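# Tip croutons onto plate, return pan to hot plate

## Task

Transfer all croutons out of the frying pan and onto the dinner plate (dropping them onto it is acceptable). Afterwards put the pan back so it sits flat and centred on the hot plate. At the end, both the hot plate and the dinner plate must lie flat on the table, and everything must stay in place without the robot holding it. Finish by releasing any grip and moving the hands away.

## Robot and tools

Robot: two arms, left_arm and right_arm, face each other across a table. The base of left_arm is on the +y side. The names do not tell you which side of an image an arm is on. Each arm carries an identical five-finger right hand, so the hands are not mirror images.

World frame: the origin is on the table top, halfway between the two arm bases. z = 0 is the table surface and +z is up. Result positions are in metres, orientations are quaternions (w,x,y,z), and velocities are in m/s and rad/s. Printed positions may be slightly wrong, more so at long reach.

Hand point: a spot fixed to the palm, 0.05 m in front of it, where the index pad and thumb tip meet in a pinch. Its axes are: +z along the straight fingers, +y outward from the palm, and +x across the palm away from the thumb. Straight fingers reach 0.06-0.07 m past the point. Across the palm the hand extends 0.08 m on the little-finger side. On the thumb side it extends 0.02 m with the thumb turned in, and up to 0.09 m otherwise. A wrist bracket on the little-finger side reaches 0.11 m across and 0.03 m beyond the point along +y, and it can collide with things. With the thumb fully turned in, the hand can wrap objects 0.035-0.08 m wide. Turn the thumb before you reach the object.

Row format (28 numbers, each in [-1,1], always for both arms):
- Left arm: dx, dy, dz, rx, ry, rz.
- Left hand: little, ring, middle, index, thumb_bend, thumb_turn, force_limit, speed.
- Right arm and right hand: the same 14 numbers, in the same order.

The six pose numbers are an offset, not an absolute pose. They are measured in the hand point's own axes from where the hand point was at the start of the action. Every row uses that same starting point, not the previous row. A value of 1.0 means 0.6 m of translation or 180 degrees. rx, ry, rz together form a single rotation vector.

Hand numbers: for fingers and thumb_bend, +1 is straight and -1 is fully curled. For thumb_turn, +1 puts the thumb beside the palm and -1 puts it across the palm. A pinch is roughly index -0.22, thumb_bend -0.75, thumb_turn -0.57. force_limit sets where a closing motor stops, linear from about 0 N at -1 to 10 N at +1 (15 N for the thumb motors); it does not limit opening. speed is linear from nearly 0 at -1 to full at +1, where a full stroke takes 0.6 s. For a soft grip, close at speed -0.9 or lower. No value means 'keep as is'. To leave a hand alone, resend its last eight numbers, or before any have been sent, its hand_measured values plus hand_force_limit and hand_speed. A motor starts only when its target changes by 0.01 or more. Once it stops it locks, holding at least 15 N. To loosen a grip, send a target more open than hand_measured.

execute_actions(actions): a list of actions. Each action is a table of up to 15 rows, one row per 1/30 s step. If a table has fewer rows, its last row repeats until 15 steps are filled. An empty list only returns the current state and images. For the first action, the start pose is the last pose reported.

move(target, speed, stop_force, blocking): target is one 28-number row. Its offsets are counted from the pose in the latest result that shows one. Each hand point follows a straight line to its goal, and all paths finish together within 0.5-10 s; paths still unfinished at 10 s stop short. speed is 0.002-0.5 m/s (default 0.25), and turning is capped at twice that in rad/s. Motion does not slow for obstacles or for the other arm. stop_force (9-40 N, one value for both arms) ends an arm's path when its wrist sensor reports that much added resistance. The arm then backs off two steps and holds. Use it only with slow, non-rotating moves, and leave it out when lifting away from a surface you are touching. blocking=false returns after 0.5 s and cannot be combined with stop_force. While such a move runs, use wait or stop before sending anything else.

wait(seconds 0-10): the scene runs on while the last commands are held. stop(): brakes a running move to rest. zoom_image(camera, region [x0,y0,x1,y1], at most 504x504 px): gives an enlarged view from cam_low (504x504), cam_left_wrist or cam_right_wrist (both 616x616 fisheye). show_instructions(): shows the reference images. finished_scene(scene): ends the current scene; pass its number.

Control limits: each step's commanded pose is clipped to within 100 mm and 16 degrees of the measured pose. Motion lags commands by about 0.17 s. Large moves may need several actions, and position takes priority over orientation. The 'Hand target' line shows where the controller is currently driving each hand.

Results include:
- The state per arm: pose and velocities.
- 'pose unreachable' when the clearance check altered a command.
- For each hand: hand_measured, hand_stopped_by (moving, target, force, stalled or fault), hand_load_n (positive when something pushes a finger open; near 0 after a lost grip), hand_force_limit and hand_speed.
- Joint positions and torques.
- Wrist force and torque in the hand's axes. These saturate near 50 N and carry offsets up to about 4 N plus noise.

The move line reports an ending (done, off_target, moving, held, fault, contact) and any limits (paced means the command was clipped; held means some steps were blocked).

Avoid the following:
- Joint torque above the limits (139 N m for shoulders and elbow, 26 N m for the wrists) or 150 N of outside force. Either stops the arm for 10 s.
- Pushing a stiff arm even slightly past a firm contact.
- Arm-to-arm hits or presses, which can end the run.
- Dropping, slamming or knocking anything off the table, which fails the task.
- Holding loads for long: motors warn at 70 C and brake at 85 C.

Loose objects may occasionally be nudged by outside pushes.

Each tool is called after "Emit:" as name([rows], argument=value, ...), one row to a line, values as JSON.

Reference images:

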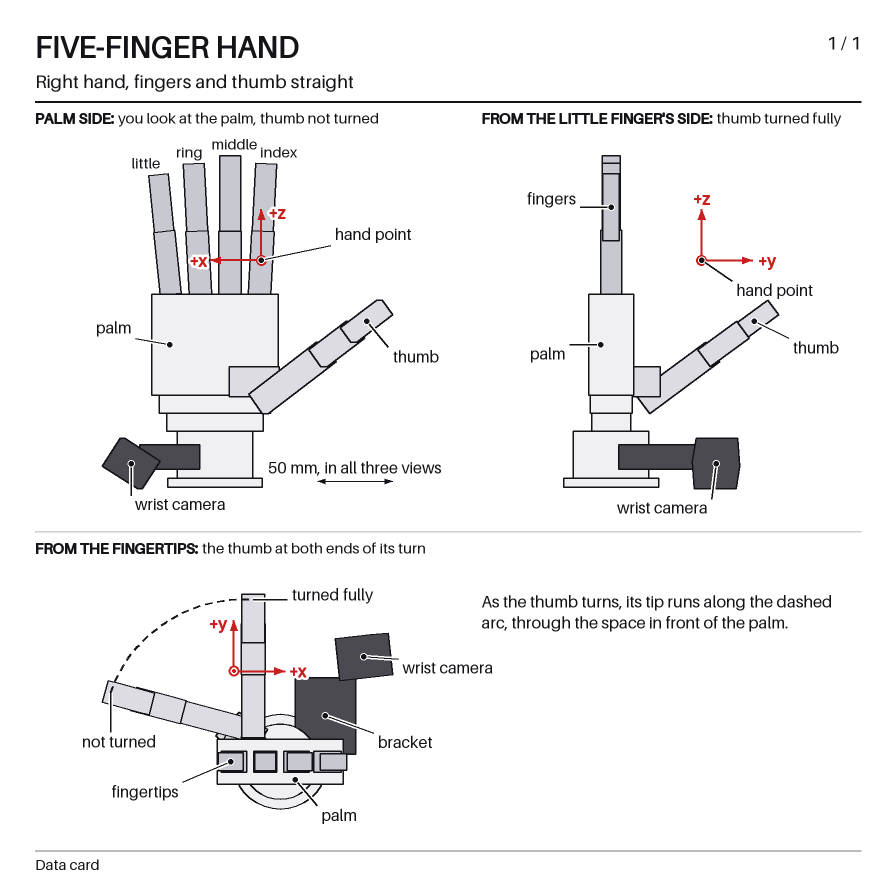

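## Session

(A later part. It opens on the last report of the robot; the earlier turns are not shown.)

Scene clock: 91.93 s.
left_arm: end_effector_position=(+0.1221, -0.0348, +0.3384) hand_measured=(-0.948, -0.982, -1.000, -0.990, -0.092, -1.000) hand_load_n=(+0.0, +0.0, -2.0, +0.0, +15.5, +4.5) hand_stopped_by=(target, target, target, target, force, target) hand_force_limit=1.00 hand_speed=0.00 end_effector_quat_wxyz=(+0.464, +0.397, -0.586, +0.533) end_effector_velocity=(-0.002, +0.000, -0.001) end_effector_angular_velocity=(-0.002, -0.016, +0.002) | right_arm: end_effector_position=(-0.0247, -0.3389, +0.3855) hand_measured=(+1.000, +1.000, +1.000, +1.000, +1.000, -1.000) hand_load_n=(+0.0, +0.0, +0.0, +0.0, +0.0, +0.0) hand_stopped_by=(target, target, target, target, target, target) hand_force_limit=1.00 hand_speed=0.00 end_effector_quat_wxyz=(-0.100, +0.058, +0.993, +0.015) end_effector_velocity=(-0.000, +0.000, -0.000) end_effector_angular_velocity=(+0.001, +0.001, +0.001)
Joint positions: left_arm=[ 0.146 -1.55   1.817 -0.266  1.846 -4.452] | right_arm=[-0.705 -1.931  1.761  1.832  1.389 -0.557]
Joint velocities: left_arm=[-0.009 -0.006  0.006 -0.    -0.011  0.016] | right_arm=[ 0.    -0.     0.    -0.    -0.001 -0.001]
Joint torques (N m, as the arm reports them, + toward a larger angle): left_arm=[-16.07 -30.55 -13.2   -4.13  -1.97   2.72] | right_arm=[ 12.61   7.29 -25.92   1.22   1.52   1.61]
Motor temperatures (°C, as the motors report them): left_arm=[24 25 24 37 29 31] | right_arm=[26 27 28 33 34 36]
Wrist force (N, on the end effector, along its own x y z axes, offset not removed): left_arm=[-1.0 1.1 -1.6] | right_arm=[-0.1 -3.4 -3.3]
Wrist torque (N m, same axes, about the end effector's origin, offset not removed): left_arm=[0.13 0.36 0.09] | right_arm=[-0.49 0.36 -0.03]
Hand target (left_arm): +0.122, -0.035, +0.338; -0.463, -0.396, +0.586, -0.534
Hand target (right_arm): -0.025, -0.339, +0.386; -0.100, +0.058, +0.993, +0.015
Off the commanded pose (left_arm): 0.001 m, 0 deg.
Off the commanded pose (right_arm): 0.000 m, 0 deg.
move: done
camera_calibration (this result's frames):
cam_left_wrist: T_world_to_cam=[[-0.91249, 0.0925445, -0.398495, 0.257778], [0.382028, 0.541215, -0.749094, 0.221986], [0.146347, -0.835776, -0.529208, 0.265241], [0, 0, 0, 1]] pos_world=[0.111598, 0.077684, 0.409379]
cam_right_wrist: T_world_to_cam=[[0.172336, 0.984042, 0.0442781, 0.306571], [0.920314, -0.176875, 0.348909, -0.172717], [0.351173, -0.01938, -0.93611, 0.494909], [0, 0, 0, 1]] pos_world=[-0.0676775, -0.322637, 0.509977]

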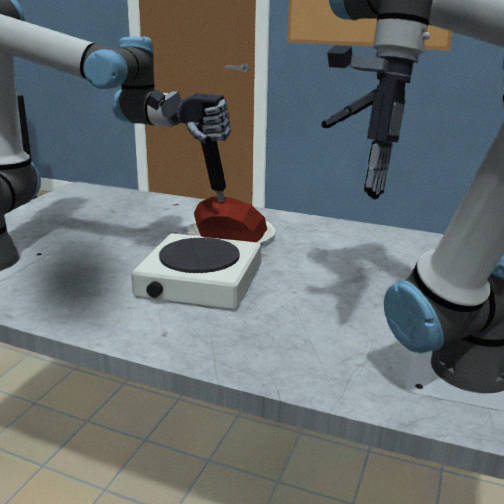

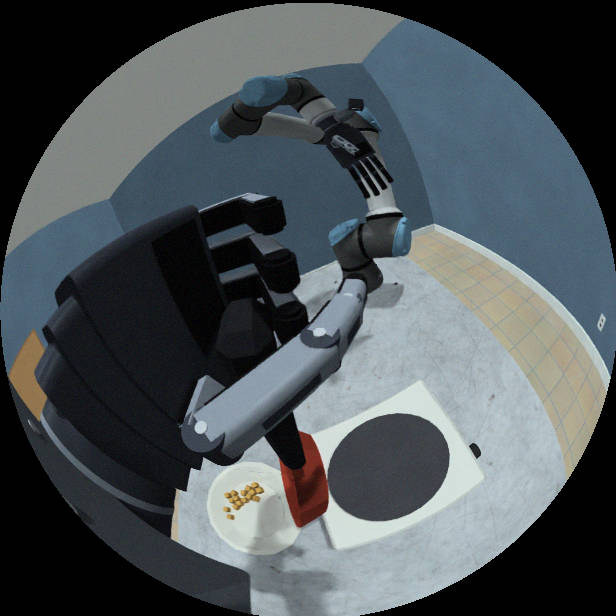

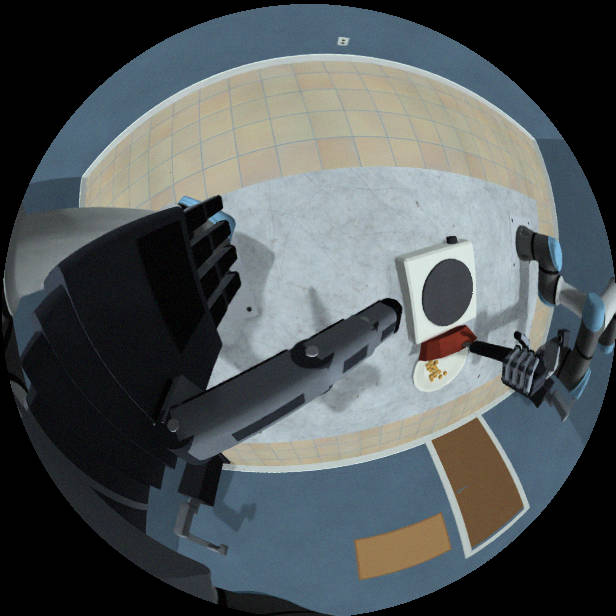

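Emit:
move(target=[-0.14,-0.02,0,0,0,0.045,-1,-1,-1,-0.99,-0.98,-1,1,0,0,0,0,0,0,0,1,1,1,1,1,-1,1,0], speed=0.025, stop_force=10)

Scene clock: 96.50 s.
left_arm: end_effector_position=(+0.1550, -0.0388, +0.2607) hand_measured=(-0.948, -0.982, -1.000, -0.990, -0.092, -1.000) hand_load_n=(+0.0, +0.0, -2.0, +1.5, +15.5, +4.5) hand_stopped_by=(target, target, target, target, force, target) hand_force_limit=1.00 hand_speed=0.00 end_effector_quat_wxyz=(+0.425, +0.355, -0.612, +0.564) end_effector_velocity=(+0.001, -0.000, -0.002) end_effector_angular_velocity=(-0.001, -0.005, +0.001) | right_arm: end_effector_position=(-0.0247, -0.3389, +0.3855) hand_measured=(+1.000, +1.000, +1.000, +1.000, +1.000, -1.000) hand_load_n=(+0.0, +0.0, +0.0, +0.0, +0.0, +0.0) hand_stopped_by=(target, target, target, target, target, target) hand_force_limit=1.00 hand_speed=0.00 end_effector_quat_wxyz=(-0.100, +0.058, +0.993, +0.015) end_effector_velocity=(-0.000, +0.000, -0.000) end_effector_angular_velocity=(+0.001, -0.000, +0.003)
Joint positions: left_arm=[ 0.209 -1.45   1.904 -0.452  1.909 -4.312] | right_arm=[-0.705 -1.931  1.761  1.832  1.389 -0.557]
Joint velocities: left_arm=[ 0.002  0.004  0.003 -0.006  0.001  0.005] | right_arm=[ 0.    -0.     0.    -0.     0.    -0.003]
Joint torques (N m, as the arm reports them, + toward a larger angle): left_arm=[ 15.13 -12.99 -11.    -3.02   1.69   3.2 ] | right_arm=[ 12.84   6.62 -26.06   1.19   1.58   1.69]
Motor temperatures (°C, as the motors report them): left_arm=[24 25 24 37 29 31] | right_arm=[26 27 28 33 34 36]
Wrist force (N, on the end effector, along its own x y z axes, offset not removed): left_arm=[0.8 1.6 0.3] | right_arm=[-1.8 -0.8 -0.1]
Wrist torque (N m, same axes, about the end effector's origin, offset not removed): left_arm=[0.01 0.44 -0.08] | right_arm=[-0.13 0.39 0.04]
Hand target (left_arm): +0.155, -0.039, +0.260; -0.425, -0.354, +0.612, -0.565
Hand target (right_arm): -0.025, -0.339, +0.386; -0.100, +0.058, +0.993, +0.015
Off the commanded pose (left_arm): 0.000 m, 0 deg.
Off the commanded pose (right_arm): 0.000 m, 0 deg.
move: done
camera_calibration (this result's frames):
cam_left_wrist: T_world_to_cam=[[-0.84799, 0.0848815, -0.523171, 0.279415], [0.48334, 0.528874, -0.697621, 0.123795], [0.217476, -0.844445, -0.489506, 0.194282], [0, 0, 0, 1]] pos_world=[0.134854, 0.074871, 0.327646]
cam_right_wrist: T_world_to_cam=[[0.172337, 0.984042, 0.0442778, 0.306571], [0.920314, -0.176875, 0.348909, -0.172718], [0.351173, -0.0193803, -0.93611, 0.494909], [0, 0, 0, 1]] pos_world=[-0.0676775, -0.322637, 0.509977]

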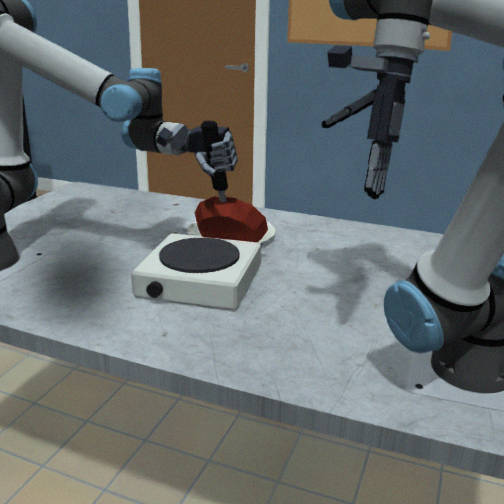

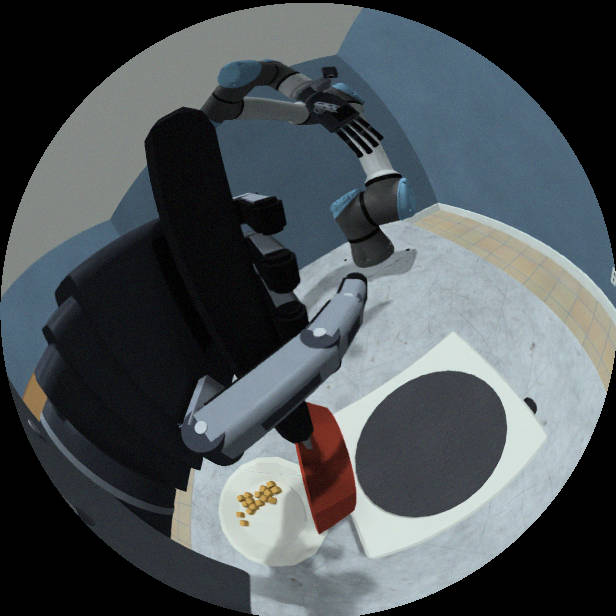

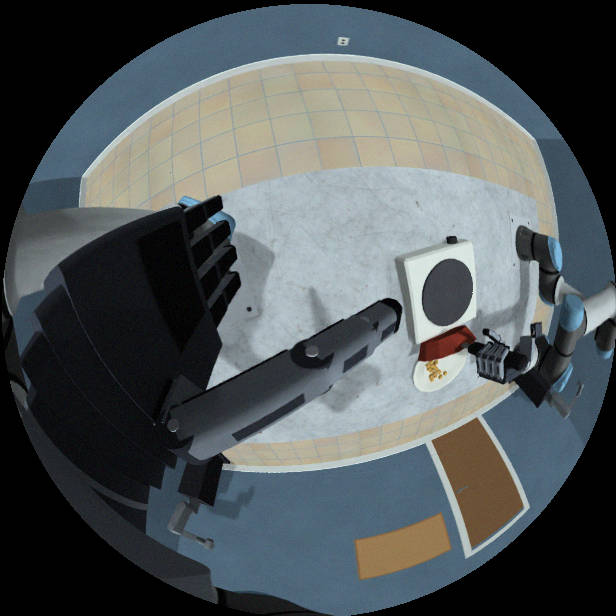

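Emit:
move(target=[0.015,0.11,0,0,0,0.14,-1,-1,-1,-0.99,-0.98,-1,1,0,0,0,0,0,0,0,1,1,1,1,1,-1,1,0], speed=0.06)

Scene clock: 101.33 s.
left_arm: end_effector_position=(+0.0917, -0.0311, +0.2430) hand_measured=(-0.948, -0.982, -1.000, -0.990, -0.092, -1.000) hand_load_n=(+0.0, +0.0, -2.0, +5.0, +15.5, +4.5) hand_stopped_by=(target, target, target, target, force, target) hand_force_limit=1.00 hand_speed=0.00 end_effector_quat_wxyz=(+0.292, +0.213, -0.675, +0.643) end_effector_velocity=(-0.002, +0.000, -0.001) end_effector_angular_velocity=(-0.002, -0.015, +0.000) | right_arm: end_effector_position=(-0.0247, -0.3389, +0.3855) hand_measured=(+1.000, +1.000, +1.000, +1.000, +1.000, -1.000) hand_load_n=(+0.0, +0.0, +0.0, +0.0, +0.0, +0.0) hand_stopped_by=(target, target, target, target, target, target) hand_force_limit=1.00 hand_speed=0.00 end_effector_quat_wxyz=(-0.100, +0.058, +0.993, +0.015) end_effector_velocity=(+0.000, -0.000, -0.000) end_effector_angular_velocity=(-0.002, -0.000, +0.001)
Joint positions: left_arm=[-0.023 -1.562  2.036 -0.473  1.677 -3.874] | right_arm=[-0.705 -1.931  1.761  1.832  1.389 -0.557]
Joint velocities: left_arm=[-0.01  -0.004  0.005 -0.001 -0.01   0.015] | right_arm=[ 0.     0.     0.001  0.     0.001 -0.   ]
Joint torques (N m, as the arm reports them, + toward a larger angle): left_arm=[-15.18 -29.11 -14.3   -5.4   -1.83   3.08] | right_arm=[ 12.67   6.77 -26.25   1.1    1.53   1.76]
Motor temperatures (°C, as the motors report them): left_arm=[24 25 24 37 29 31] | right_arm=[26 27 28 33 34 36]
Wrist force (N, on the end effector, along its own x y z axes, offset not removed): left_arm=[-4.5 5.6 -2.0] | right_arm=[0.8 -3.6 -3.2]
Wrist torque (N m, same axes, about the end effector's origin, offset not removed): left_arm=[0.44 0.59 -0.60] | right_arm=[-0.32 -0.11 -0.02]
Hand target (left_arm): +0.091, -0.031, +0.243; -0.292, -0.212, +0.675, -0.644
Hand target (right_arm): -0.025, -0.339, +0.386; -0.100, +0.058, +0.993, +0.015
Off the commanded pose (left_arm): 0.001 m, 0 deg.
Off the commanded pose (right_arm): 0.000 m, 0 deg.
move: done
camera_calibration (this result's frames):
cam_left_wrist: T_world_to_cam=[[-0.547631, 0.04908, -0.835279, 0.263036], [0.738536, 0.497564, -0.454967, 0.0546993], [0.393275, -0.866037, -0.308729, 0.145152], [0, 0, 0, 1]] pos_world=[0.0465645, 0.0855811, 0.289408]
cam_right_wrist: T_world_to_cam=[[0.172336, 0.984042, 0.0442778, 0.306571], [0.920314, -0.176875, 0.348909, -0.172717], [0.351173, -0.0193802, -0.93611, 0.494909], [0, 0, 0, 1]] pos_world=[-0.0676775, -0.322637, 0.509977]

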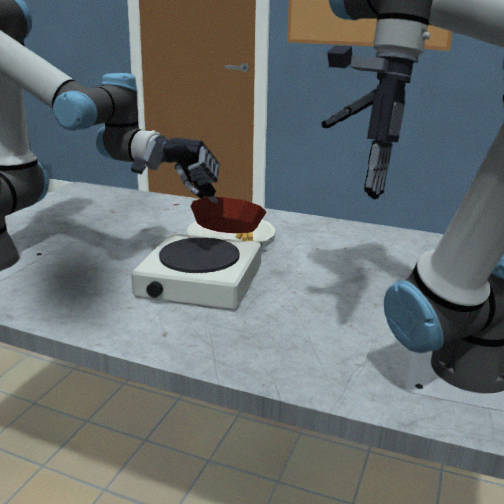

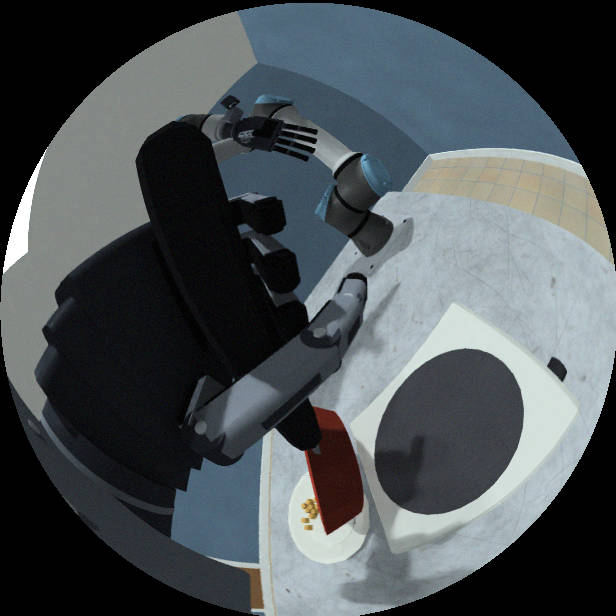

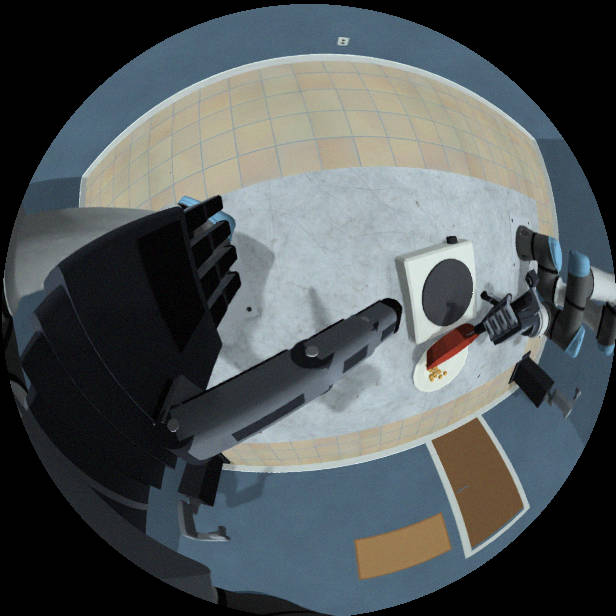

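Emit:
move(target=[0.077,0.32,-0.028,0,0,0.205,-1,-1,-1,-0.99,-0.98,-1,1,0,0,0,0,0,0,0,1,1,1,1,1,-1,1,0], speed=0.1)

Scene clock: 106.70 s.
left_arm: end_effector_position=(-0.0669, +0.0046, +0.1311) hand_measured=(-0.948, -0.982, -1.000, -0.990, -0.092, -1.000) hand_load_n=(+0.0, +0.0, -1.5, +6.0, +16.0, +4.0) hand_stopped_by=(target, target, target, target, force, target) hand_force_limit=1.00 hand_speed=0.00 end_effector_quat_wxyz=(+0.074, -0.012, -0.708, +0.703) end_effector_velocity=(-0.003, +0.000, -0.001) end_effector_angular_velocity=(-0.003, -0.009, -0.001) | right_arm: end_effector_position=(-0.0247, -0.3389, +0.3855) hand_measured=(+1.000, +1.000, +1.000, +1.000, +1.000, -1.000) hand_load_n=(+0.0, +0.0, +0.0, +0.0, +0.0, +0.0) hand_stopped_by=(target, target, target, target, target, target) hand_force_limit=1.00 hand_speed=0.00 end_effector_quat_wxyz=(-0.100, +0.058, +0.993, +0.015) end_effector_velocity=(-0.000, +0.000, +0.000) end_effector_angular_velocity=(+0.001, +0.001, +0.001)
Joint positions: left_arm=[-0.664 -1.496  2.338 -0.84   1.037 -3.231] | right_arm=[-0.705 -1.931  1.761  1.832  1.389 -0.557]
Joint velocities: left_arm=[-0.01   0.006  0.002 -0.01  -0.009  0.01 ] | right_arm=[ 0.     0.    -0.     0.    -0.001 -0.001]
Joint torques (N m, as the arm reports them, + toward a larger angle): left_arm=[-15.6  -10.27  -7.62  -4.56  -2.29   3.91] | right_arm=[ 13.08   7.   -25.97   1.09   1.51   1.66]
Motor temperatures (°C, as the motors report them): left_arm=[24 25 24 37 29 31] | right_arm=[26 27 28 33 34 36]
Wrist force (N, on the end effector, along its own x y z axes, offset not removed): left_arm=[-0.9 6.3 -0.5] | right_arm=[1.6 -3.3 -1.3]
Wrist torque (N m, same axes, about the end effector's origin, offset not removed): left_arm=[0.25 0.29 -0.83] | right_arm=[-0.59 -0.10 0.10]
Hand target (left_arm): -0.067, +0.005, +0.131; -0.073, +0.012, +0.707, -0.703
Hand target (right_arm): -0.025, -0.339, +0.386; -0.100, +0.058, +0.993, +0.015
Off the commanded pose (left_arm): 0.001 m, 0 deg.
Off the commanded pose (right_arm): 0.000 m, 0 deg.
move: done
camera_calibration (this result's frames):
cam_left_wrist: T_world_to_cam=[[0.0594487, -0.0243777, -0.997934, 0.143223], [0.876374, 0.479927, 0.0404834, 0.0473858], [0.477948, -0.87697, 0.049895, 0.162633], [0, 0, 0, 1]] pos_world=[-0.127772, 0.123374, 0.132894]
cam_right_wrist: T_world_to_cam=[[0.172336, 0.984042, 0.0442779, 0.306571], [0.920314, -0.176875, 0.348909, -0.172717], [0.351172, -0.01938, -0.93611, 0.494909], [0, 0, 0, 1]] pos_world=[-0.0676775, -0.322637, 0.509977]

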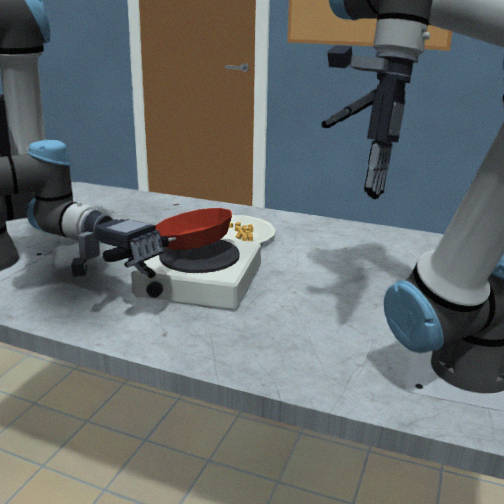

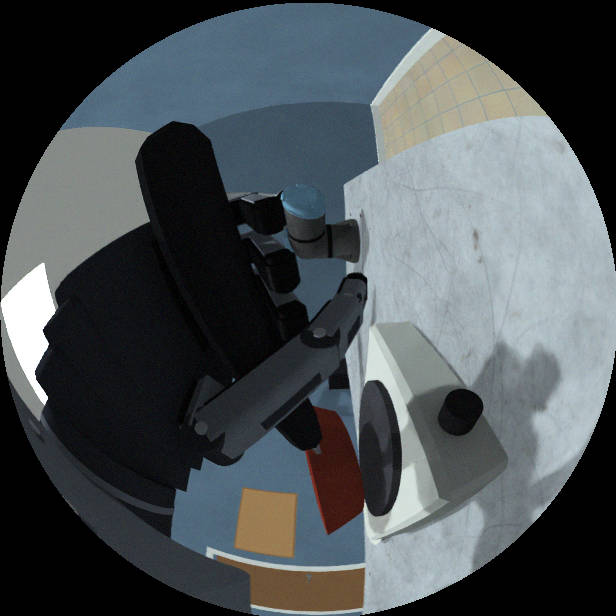

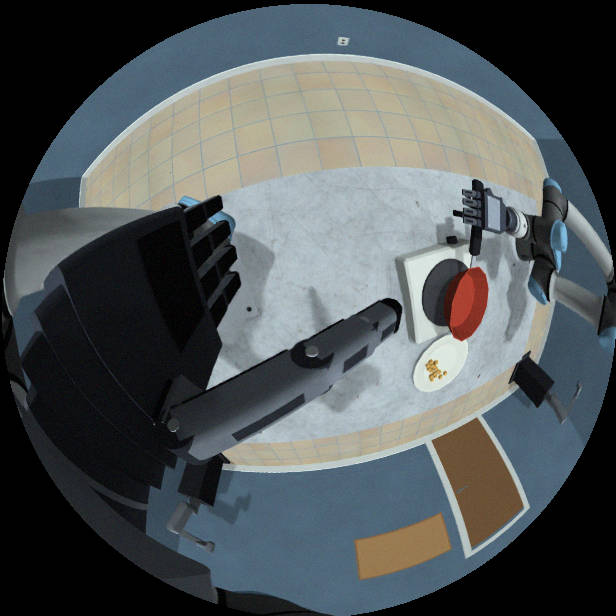

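Emit:
move(target=[0,-0.005,0.02,0,0,0,-1,-1,-1,-0.99,-0.98,-1,1,0,0,0,0,0,0,0,1,1,1,1,1,-1,1,0], speed=0.03)

Emit:
move(target=[0,0.045,0,0,0,-0.015,-1,-1,-1,-0.99,-0.98,-1,1,0,0,0,0,0,0,0,1,1,1,1,1,-1,1,0], speed=0.02)

Emit:
move(target=[0,0,0,0,0,0,1,1,1,1,0.5,-1,1,0,0,0,0,0,0,0,1,1,1,1,1,-1,1,0])

Emit:
move(target=[0,-0.01,-0.25,0,0,0,1,1,1,1,0.5,-1,1,0,0,0,0,0,0,0,1,1,1,1,1,-1,1,0], speed=0.1)

Scene clock: 108.80 s.
left_arm: end_effector_position=(-0.0680, -0.0070, +0.1340) hand_measured=(-0.948, -0.982, -1.000, -0.990, -0.092, -1.000) hand_load_n=(+0.0, +0.0, -1.5, +6.0, +16.0, +4.0) hand_stopped_by=(target, target, target, target, force, target) hand_force_limit=1.00 hand_speed=0.00 end_effector_quat_wxyz=(+0.074, -0.012, -0.708, +0.703) end_effector_velocity=(-0.000, -0.003, +0.001) end_effector_angular_velocity=(-0.001, +0.001, +0.001) | right_arm: end_effector_position=(-0.0247, -0.3389, +0.3855) hand_measured=(+1.000, +1.000, +1.000, +1.000, +1.000, -1.000) hand_load_n=(+0.0, +0.0, +0.0, +0.0, +0.0, +0.0) hand_stopped_by=(target, target, target, target, target, target) hand_force_limit=1.00 hand_speed=0.00 end_effector_quat_wxyz=(-0.100, +0.058, +0.993, +0.015) end_effector_velocity=(-0.000, +0.000, -0.000) end_effector_angular_velocity=(-0.000, +0.001, -0.000)
Joint positions: left_arm=[-0.644 -1.476  2.304 -0.826  1.057 -3.231] | right_arm=[-0.705 -1.931  1.761  1.832  1.389 -0.557]
Joint velocities: left_arm=[ 0.004  0.004 -0.008  0.003  0.004 -0.   ] | right_arm=[-0.  0.  0.  0. -0.  0.]
Joint torques (N m, as the arm reports them, + toward a larger angle): left_arm=[ 12.03 -10.08 -21.15   0.19   2.02  -1.42] | right_arm=[ 13.45   7.19 -25.92   1.13   1.62   1.7 ]
Motor temperatures (°C, as the motors report them): left_arm=[24 25 24 37 29 31] | right_arm=[26 27 28 33 34 36]
Wrist force (N, on the end effector, along its own x y z axes, offset not removed): left_arm=[-0.7 6.3 -1.6] | right_arm=[1.3 -0.6 -0.6]
Wrist torque (N m, same axes, about the end effector's origin, offset not removed): left_arm=[0.33 0.23 -0.74] | right_arm=[-0.08 -0.28 0.07]
Hand target (left_arm): -0.068, -0.007, +0.134; -0.074, +0.012, +0.708, -0.703
Hand target (right_arm): -0.025, -0.339, +0.386; -0.100, +0.058, +0.993, +0.015
Off the commanded pose (left_arm): 0.000 m, 0 deg.
Off the commanded pose (right_arm): 0.000 m, 0 deg.
move: done
camera_calibration (this result's frames):
cam_left_wrist: T_world_to_cam=[[0.0594563, -0.0243958, -0.997933, 0.145918], [0.876358, 0.479957, 0.0404797, 0.0538523], [0.477977, -0.876953, 0.0499159, 0.152871], [0, 0, 0, 1]] pos_world=[-0.128938, 0.111773, 0.135806]
cam_right_wrist: T_world_to_cam=[[0.172337, 0.984042, 0.0442778, 0.306571], [0.920314, -0.176875, 0.348908, -0.172717], [0.351172, -0.0193802, -0.93611, 0.494909], [0, 0, 0, 1]] pos_world=[-0.0676775, -0.322637, 0.509977]

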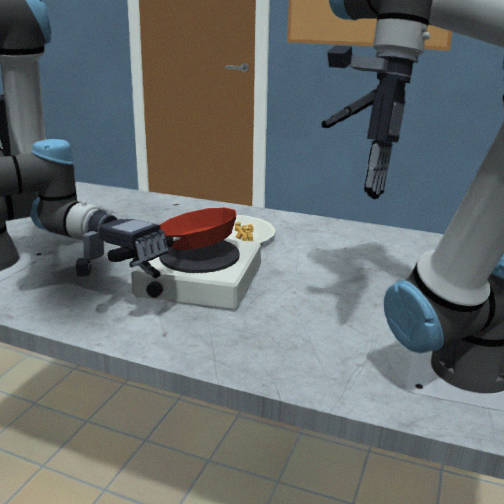

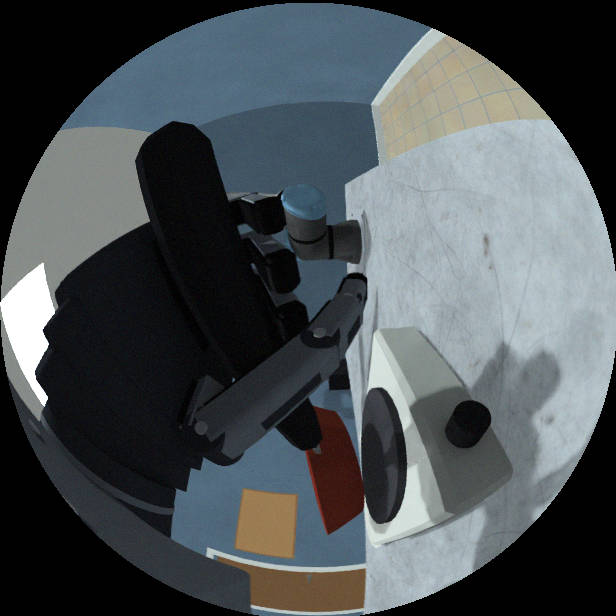

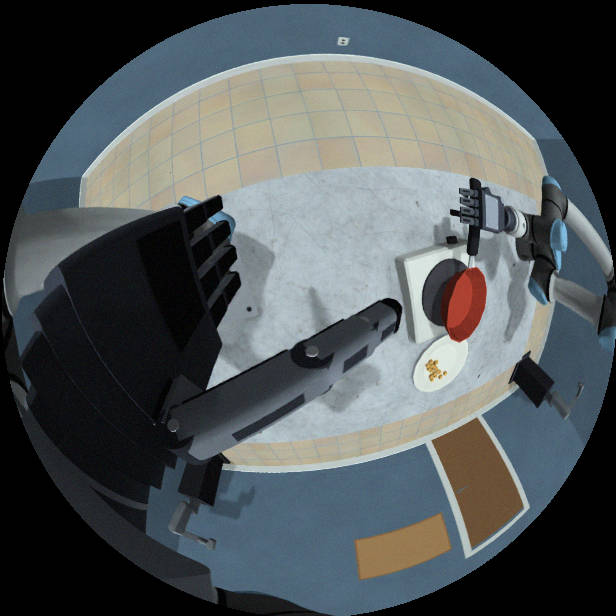

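Scene clock: 110.47 s.
left_arm: end_effector_position=(-0.0703, -0.0067, +0.1075) hand_measured=(-0.948, -0.982, -1.000, -0.990, -0.092, -1.000) hand_load_n=(+0.0, +0.0, -2.0, +1.0, +15.5, +4.5) hand_stopped_by=(target, target, target, target, force, target) hand_force_limit=1.00 hand_speed=0.00 end_effector_quat_wxyz=(+0.090, +0.005, -0.708, +0.701) end_effector_velocity=(-0.001, -0.000, -0.002) end_effector_angular_velocity=(-0.000, +0.005, -0.001) | right_arm: end_effector_position=(-0.0247, -0.3389, +0.3855) hand_measured=(+1.000, +1.000, +1.000, +1.000, +1.000, -1.000) hand_load_n=(+0.0, +0.0, +0.0, +0.0, +0.0, +0.0) hand_stopped_by=(target, target, target, target, target, target) hand_force_limit=1.00 hand_speed=0.00 end_effector_quat_wxyz=(-0.100, +0.058, +0.993, +0.015) end_effector_velocity=(+0.000, -0.000, -0.000) end_effector_angular_velocity=(-0.001, -0.001, +0.001)
Joint positions: left_arm=[-0.642 -1.414  2.329 -0.913  1.058 -3.277] | right_arm=[-0.705 -1.931  1.761  1.832  1.389 -0.557]
Joint velocities: left_arm=[-0.001  0.007  0.002 -0.01  -0.    -0.005] | right_arm=[ 0.    -0.     0.001  0.     0.001 -0.001]
Joint torques (N m, as the arm reports them, + toward a larger angle): left_arm=[ 15.86 -10.47  -4.91  -3.85   1.94  -2.4 ] | right_arm=[ 12.67   7.39 -26.26   1.16   1.56   1.82]
Motor temperatures (°C, as the motors report them): left_arm=[24 25 24 37 29 31] | right_arm=[26 27 28 33 34 36]
Wrist force (N, on the end effector, along its own x y z axes, offset not removed): left_arm=[-0.9 3.4 -0.2] | right_arm=[0.5 -3.0 0.0]
Wrist torque (N m, same axes, about the end effector's origin, offset not removed): left_arm=[0.19 0.39 0.05] | right_arm=[-0.51 -0.02 -0.09]
Hand target (left_arm): -0.070, -0.007, +0.107; -0.090, -0.005, +0.708, -0.701
Hand target (right_arm): -0.025, -0.339, +0.386; -0.100, +0.058, +0.993, +0.015
Off the commanded pose (left_arm): 0.000 m, 0 deg.
Off the commanded pose (right_arm): 0.000 m, 0 deg.
move: done
camera_calibration (this result's frames):
cam_left_wrist: T_world_to_cam=[[0.013326, -0.0187237, -0.999736, 0.116605], [0.877324, 0.479891, 0.00270665, 0.0609467], [0.479714, -0.877128, 0.0228218, 0.158588], [0, 0, 0, 1]] pos_world=[-0.131101, 0.112037, 0.11279]
cam_right_wrist: T_world_to_cam=[[0.172337, 0.984042, 0.0442779, 0.306571], [0.920314, -0.176875, 0.348909, -0.172717], [0.351172, -0.0193801, -0.93611, 0.494909], [0, 0, 0, 1]] pos_world=[-0.0676775, -0.322637, 0.509977]

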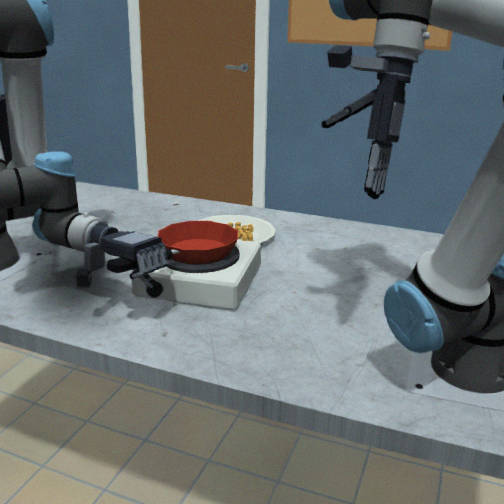

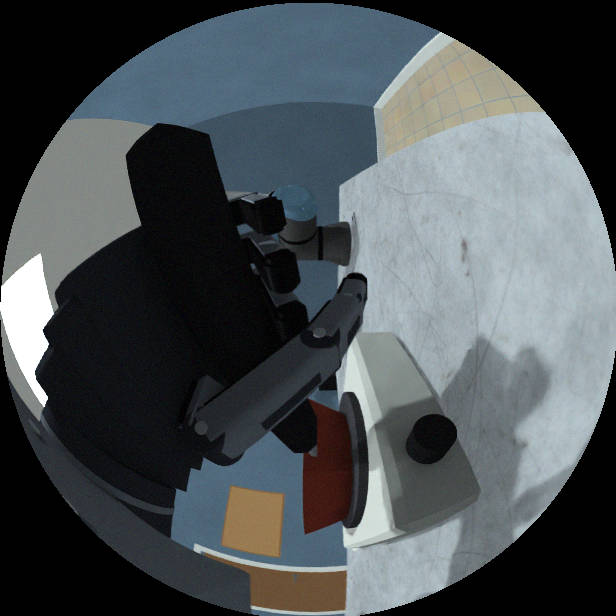

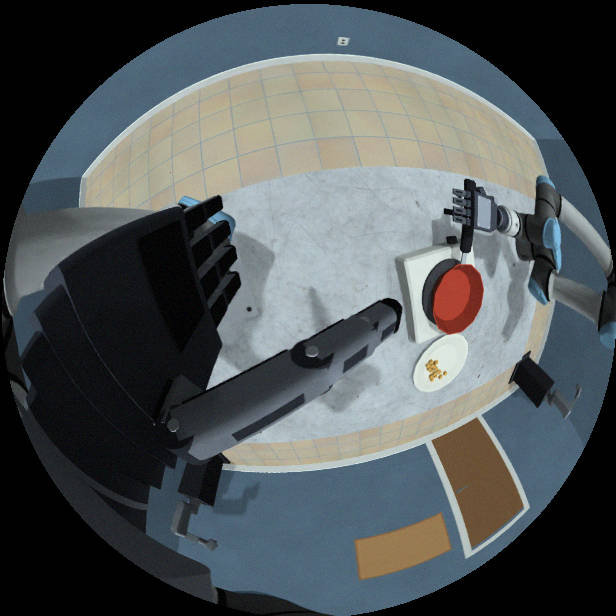

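Scene clock: 111.97 s.
left_arm: end_effector_position=(-0.0703, -0.0067, +0.1075) hand_measured=(+1.000, +1.000, +1.000, +1.000, +0.500, -1.000) hand_load_n=(+0.0, +0.0, +0.0, +0.0, +0.0, +0.0) hand_stopped_by=(target, target, target, target, target, target) hand_force_limit=1.00 hand_speed=0.00 end_effector_quat_wxyz=(+0.090, +0.005, -0.708, +0.701) end_effector_velocity=(-0.000, -0.000, +0.000) end_effector_angular_velocity=(-0.000, +0.001, -0.000) | right_arm: end_effector_position=(-0.0247, -0.3389, +0.3855) hand_measured=(+1.000, +1.000, +1.000, +1.000, +1.000, -1.000) hand_load_n=(+0.0, +0.0, +0.0, +0.0, +0.0, +0.0) hand_stopped_by=(target, target, target, target, target, target) hand_force_limit=1.00 hand_speed=0.00 end_effector_quat_wxyz=(-0.100, +0.058, +0.993, +0.015) end_effector_velocity=(-0.000, +0.000, +0.000) end_effector_angular_velocity=(+0.001, +0.001, +0.002)
Joint positions: left_arm=[-0.642 -1.414  2.329 -0.913  1.058 -3.277] | right_arm=[-0.705 -1.931  1.761  1.832  1.389 -0.557]
Joint velocities: left_arm=[ 0.     0.    -0.001 -0.     0.001 -0.001] | right_arm=[ 0.     0.    -0.    -0.    -0.001 -0.002]
Joint torques (N m, as the arm reports them, + toward a larger angle): left_arm=[  8.39 -26.51 -19.36   0.26   1.06   2.58] | right_arm=[ 12.9    6.63 -26.13   1.08   1.53   1.69]
Motor temperatures (°C, as the motors report them): left_arm=[24 25 24 37 29 31] | right_arm=[26 27 28 33 34 36]
Wrist force (N, on the end effector, along its own x y z axes, offset not removed): left_arm=[-1.5 0.6 -0.6] | right_arm=[1.2 -3.5 -3.9]
Wrist torque (N m, same axes, about the end effector's origin, offset not removed): left_arm=[-0.01 0.42 0.01] | right_arm=[-0.35 0.09 0.08]
Hand target (left_arm): -0.070, -0.007, +0.108; -0.090, -0.005, +0.708, -0.701
Hand target (right_arm): -0.025, -0.339, +0.386; -0.100, +0.058, +0.993, +0.015
Off the commanded pose (left_arm): 0.000 m, 0 deg.
Off the commanded pose (right_arm): 0.000 m, 0 deg.
move: done
camera_calibration (this result's frames):
cam_left_wrist: T_world_to_cam=[[0.0133276, -0.0187226, -0.999736, 0.116605], [0.877321, 0.479896, 0.00270835, 0.0609402], [0.479719, -0.877125, 0.0228216, 0.158584], [0, 0, 0, 1]] pos_world=[-0.131094, 0.112036, 0.11279]
cam_right_wrist: T_world_to_cam=[[0.172337, 0.984042, 0.0442781, 0.306571], [0.920314, -0.176875, 0.348909, -0.172718], [0.351173, -0.01938, -0.93611, 0.494909], [0, 0, 0, 1]] pos_world=[-0.0676775, -0.322637, 0.509977]

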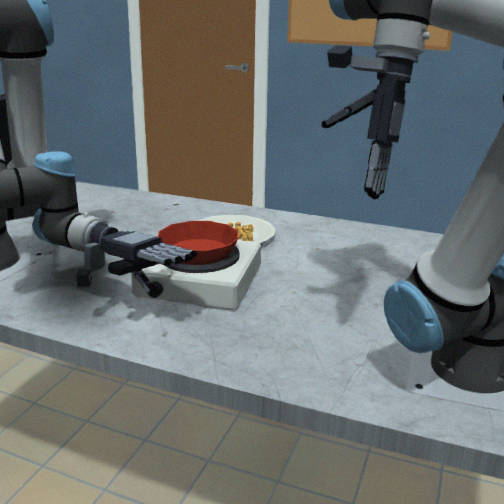

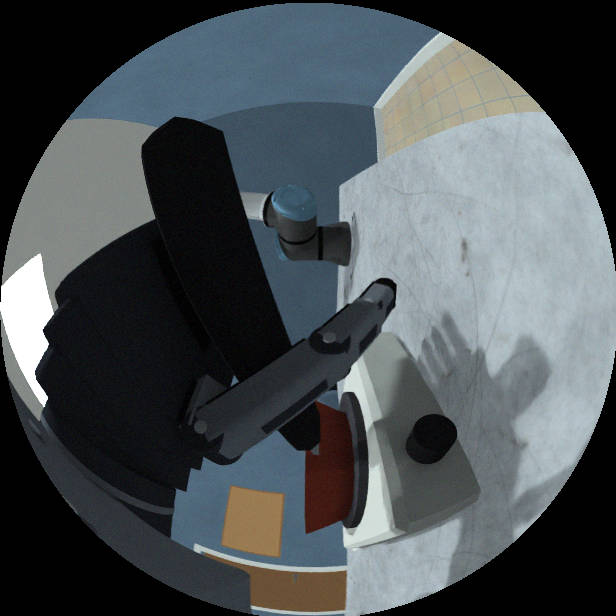

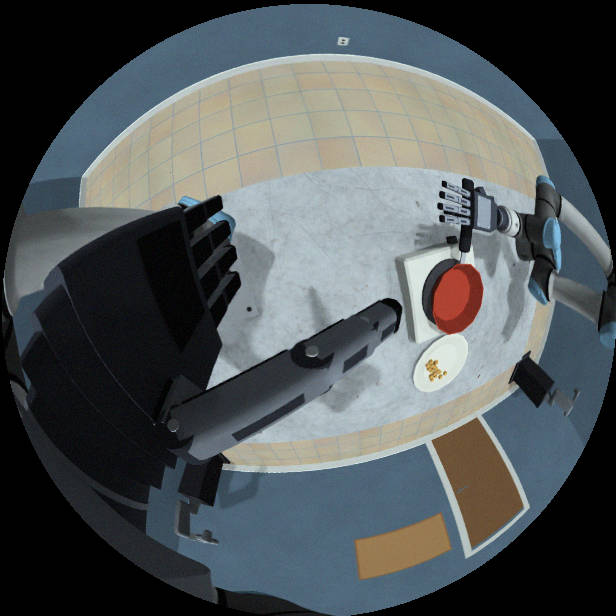

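Scene clock: 114.20 s.
left_arm: end_effector_position=(-0.0513, +0.1415, +0.1132) hand_measured=(+1.000, +1.000, +1.000, +1.000, +0.500, -1.000) hand_load_n=(+0.0, +0.0, +0.0, +0.0, +0.0, +0.0) hand_stopped_by=(target, target, target, target, target, target) hand_force_limit=1.00 hand_speed=0.00 end_effector_quat_wxyz=(+0.090, +0.005, -0.707, +0.701) end_effector_velocity=(-0.001, +0.003, +0.001) end_effector_angular_velocity=(+0.000, -0.001, +0.002) | right_arm: end_effector_position=(-0.0247, -0.3389, +0.3855) hand_measured=(+1.000, +1.000, +1.000, +1.000, +1.000, -1.000) hand_load_n=(+0.0, +0.0, +0.0, +0.0, +0.0, +0.0) hand_stopped_by=(target, target, target, target, target, target) hand_force_limit=1.00 hand_speed=0.00 end_effector_quat_wxyz=(-0.100, +0.058, +0.993, +0.015) end_effector_velocity=(+0.000, +0.000, +0.000) end_effector_angular_velocity=(+0.000, +0.000, -0.001)
Joint positions: left_arm=[-1.11  -1.902  2.725 -0.821  0.591 -3.277] | right_arm=[-0.705 -1.931  1.761  1.832  1.389 -0.557]
Joint velocities: left_arm=[-0.023 -0.018  0.004  0.015 -0.025  0.   ] | right_arm=[-0.     0.001 -0.001 -0.    -0.     0.001]
Joint torques (N m, as the arm reports them, + toward a larger angle): left_arm=[-14.99  -7.59  -7.41   1.01  -2.21   2.26] | right_arm=[ 12.37   6.66 -25.89   1.08   1.44   1.82]
Motor temperatures (°C, as the motors report them): left_arm=[24 25 24 37 29 31] | right_arm=[26 27 28 33 34 36]
Wrist force (N, on the end effector, along its own x y z axes, offset not removed): left_arm=[-1.1 1.4 -1.3] | right_arm=[-0.2 -2.9 -3.2]
Wrist torque (N m, same axes, about the end effector's origin, offset not removed): left_arm=[0.12 0.39 0.10] | right_arm=[-0.37 0.15 -0.25]
Hand target (left_arm): -0.051, +0.142, +0.113; -0.090, -0.005, +0.707, -0.701
Hand target (right_arm): -0.025, -0.339, +0.386; -0.100, +0.058, +0.993, +0.015
Off the commanded pose (left_arm): 0.001 m, 0 deg.
Off the commanded pose (right_arm): 0.000 m, 0 deg.
move: done
camera_calibration (this result's frames):
cam_left_wrist: T_world_to_cam=[[0.0138113, -0.0194465, -0.999715, 0.124906], [0.87755, 0.479477, 0.00279674, -0.0267715], [0.479287, -0.877339, 0.0236875, 0.279162], [0, 0, 0, 1]] pos_world=[-0.11203, 0.260185, 0.118333]
cam_right_wrist: T_world_to_cam=[[0.172336, 0.984042, 0.0442779, 0.306571], [0.920314, -0.176875, 0.348909, -0.172717], [0.351173, -0.0193801, -0.93611, 0.494909], [0, 0, 0, 1]] pos_world=[-0.0676775, -0.322637, 0.509977]

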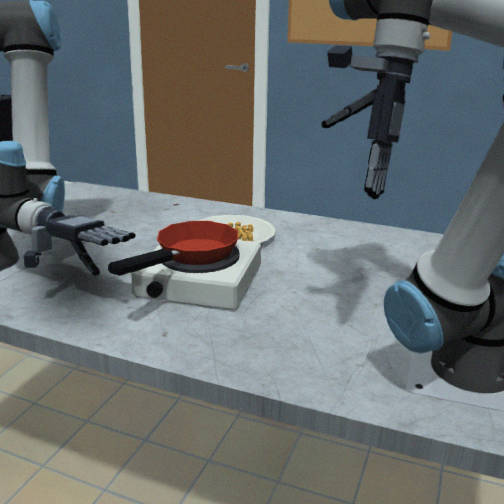

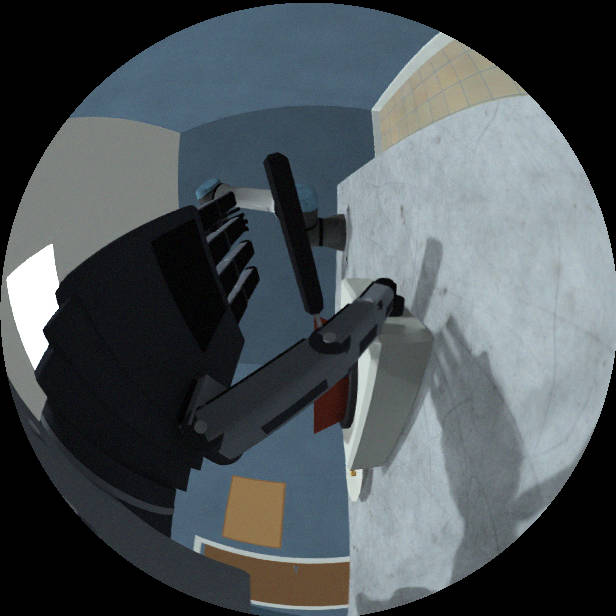

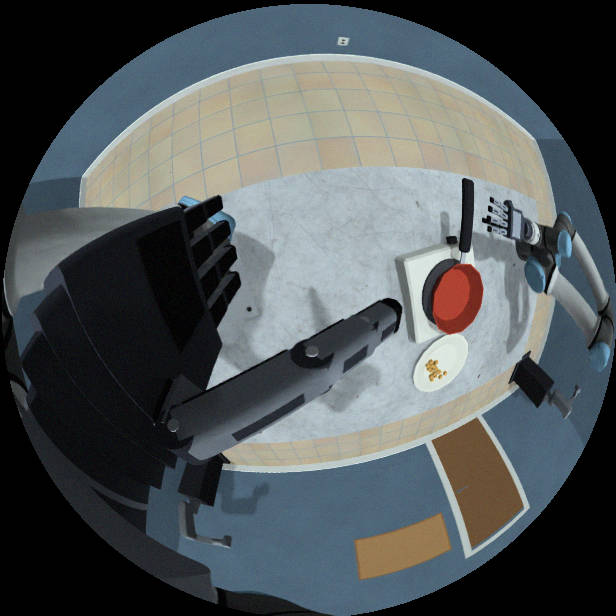

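Emit:
move(target=[0,-0.25,0,0,0,0,1,1,1,1,0.5,-1,1,0,0,0,0,0,0,0,1,1,1,1,1,-1,1,0])

Emit:
finished_scene(scene=1)

Scene clock: 116.40 s.
left_arm: end_effector_position=(-0.0315, +0.1388, +0.2613) hand_measured=(+1.000, +1.000, +1.000, +1.000, +0.500, -1.000) hand_load_n=(+0.0, +0.0, +0.0, +0.0, +0.0, +0.0) hand_stopped_by=(target, target, target, target, target, target) hand_force_limit=1.00 hand_speed=0.00 end_effector_quat_wxyz=(+0.090, +0.005, -0.707, +0.701) end_effector_velocity=(-0.001, +0.002, +0.002) end_effector_angular_velocity=(+0.009, -0.000, -0.003) | right_arm: end_effector_position=(-0.0247, -0.3389, +0.3855) hand_measured=(+1.000, +1.000, +1.000, +1.000, +1.000, -1.000) hand_load_n=(+0.0, +0.0, +0.0, +0.0, +0.0, +0.0) hand_stopped_by=(target, target, target, target, target, target) hand_force_limit=1.00 hand_speed=0.00 end_effector_quat_wxyz=(-0.100, +0.058, +0.993, +0.015) end_effector_velocity=(-0.000, -0.000, -0.000) end_effector_angular_velocity=(-0.000, +0.000, -0.000)
Joint positions: left_arm=[-1.015 -2.23   2.419 -0.19   0.685 -3.275] | right_arm=[-0.705 -1.931  1.761  1.832  1.389 -0.557]
Joint velocities: left_arm=[-0.009 -0.005 -0.01   0.03  -0.006 -0.012] | right_arm=[-0.    -0.001  0.001  0.     0.    -0.   ]
Joint torques (N m, as the arm reports them, + toward a larger angle): left_arm=[-15.31  -0.63 -25.78   0.91  -2.29  -2.73] | right_arm=[ 12.64   7.43 -26.42   1.12   1.53   1.76]
Motor temperatures (°C, as the motors report them): left_arm=[24 25 24 37 29 31] | right_arm=[26 27 28 33 34 36]
Wrist force (N, on the end effector, along its own x y z axes, offset not removed): left_arm=[-1.4 -0.4 -1.0] | right_arm=[1.1 -1.5 1.3]
Wrist torque (N m, same axes, about the end effector's origin, offset not removed): left_arm=[-0.09 0.41 0.00] | right_arm=[-0.51 -0.30 0.03]
Hand target (left_arm): -0.032, +0.139, +0.262; -0.090, -0.005, +0.707, -0.701
Hand target (right_arm): -0.025, -0.339, +0.386; -0.100, +0.058, +0.993, +0.015
Off the commanded pose (left_arm): 0.001 m, 0 deg.
Off the commanded pose (right_arm): 0.000 m, 0 deg.
move: done
camera_calibration (this result's frames):
cam_left_wrist: T_world_to_cam=[[0.0137264, -0.0205849, -0.999694, 0.272852], [0.877448, 0.479666, 0.00217099, -0.0431758], [0.479475, -0.877209, 0.0246463, 0.263576], [0, 0, 0, 1]] pos_world=[-0.0922388, 0.257538, 0.266366]
cam_right_wrist: T_world_to_cam=[[0.172337, 0.984042, 0.0442779, 0.306571], [0.920314, -0.176875, 0.348909, -0.172717], [0.351172, -0.0193801, -0.93611, 0.494909], [0, 0, 0, 1]] pos_world=[-0.0676775, -0.322637, 0.509977]

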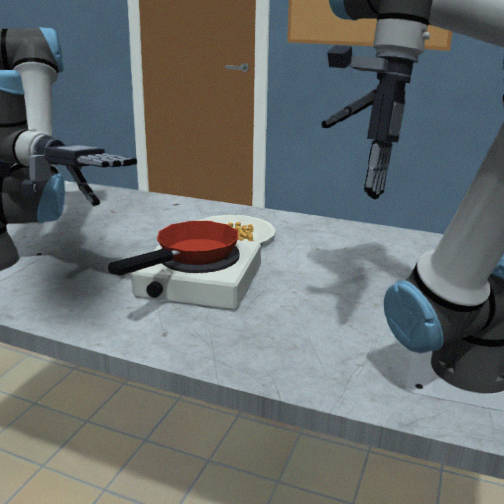

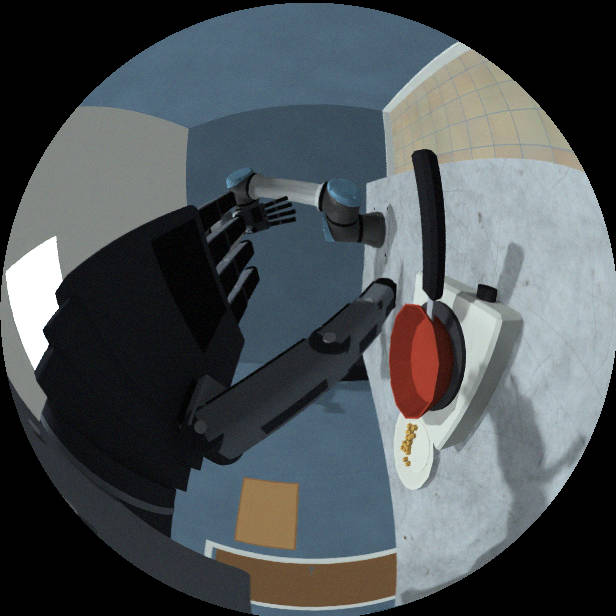

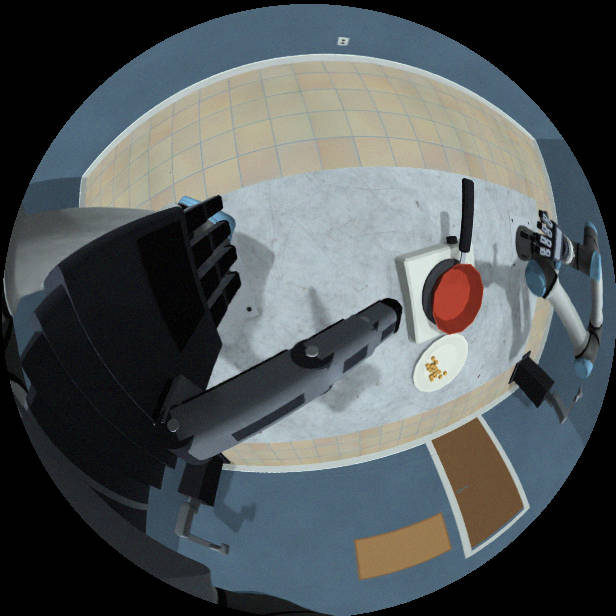

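The scene is finished: the task was done.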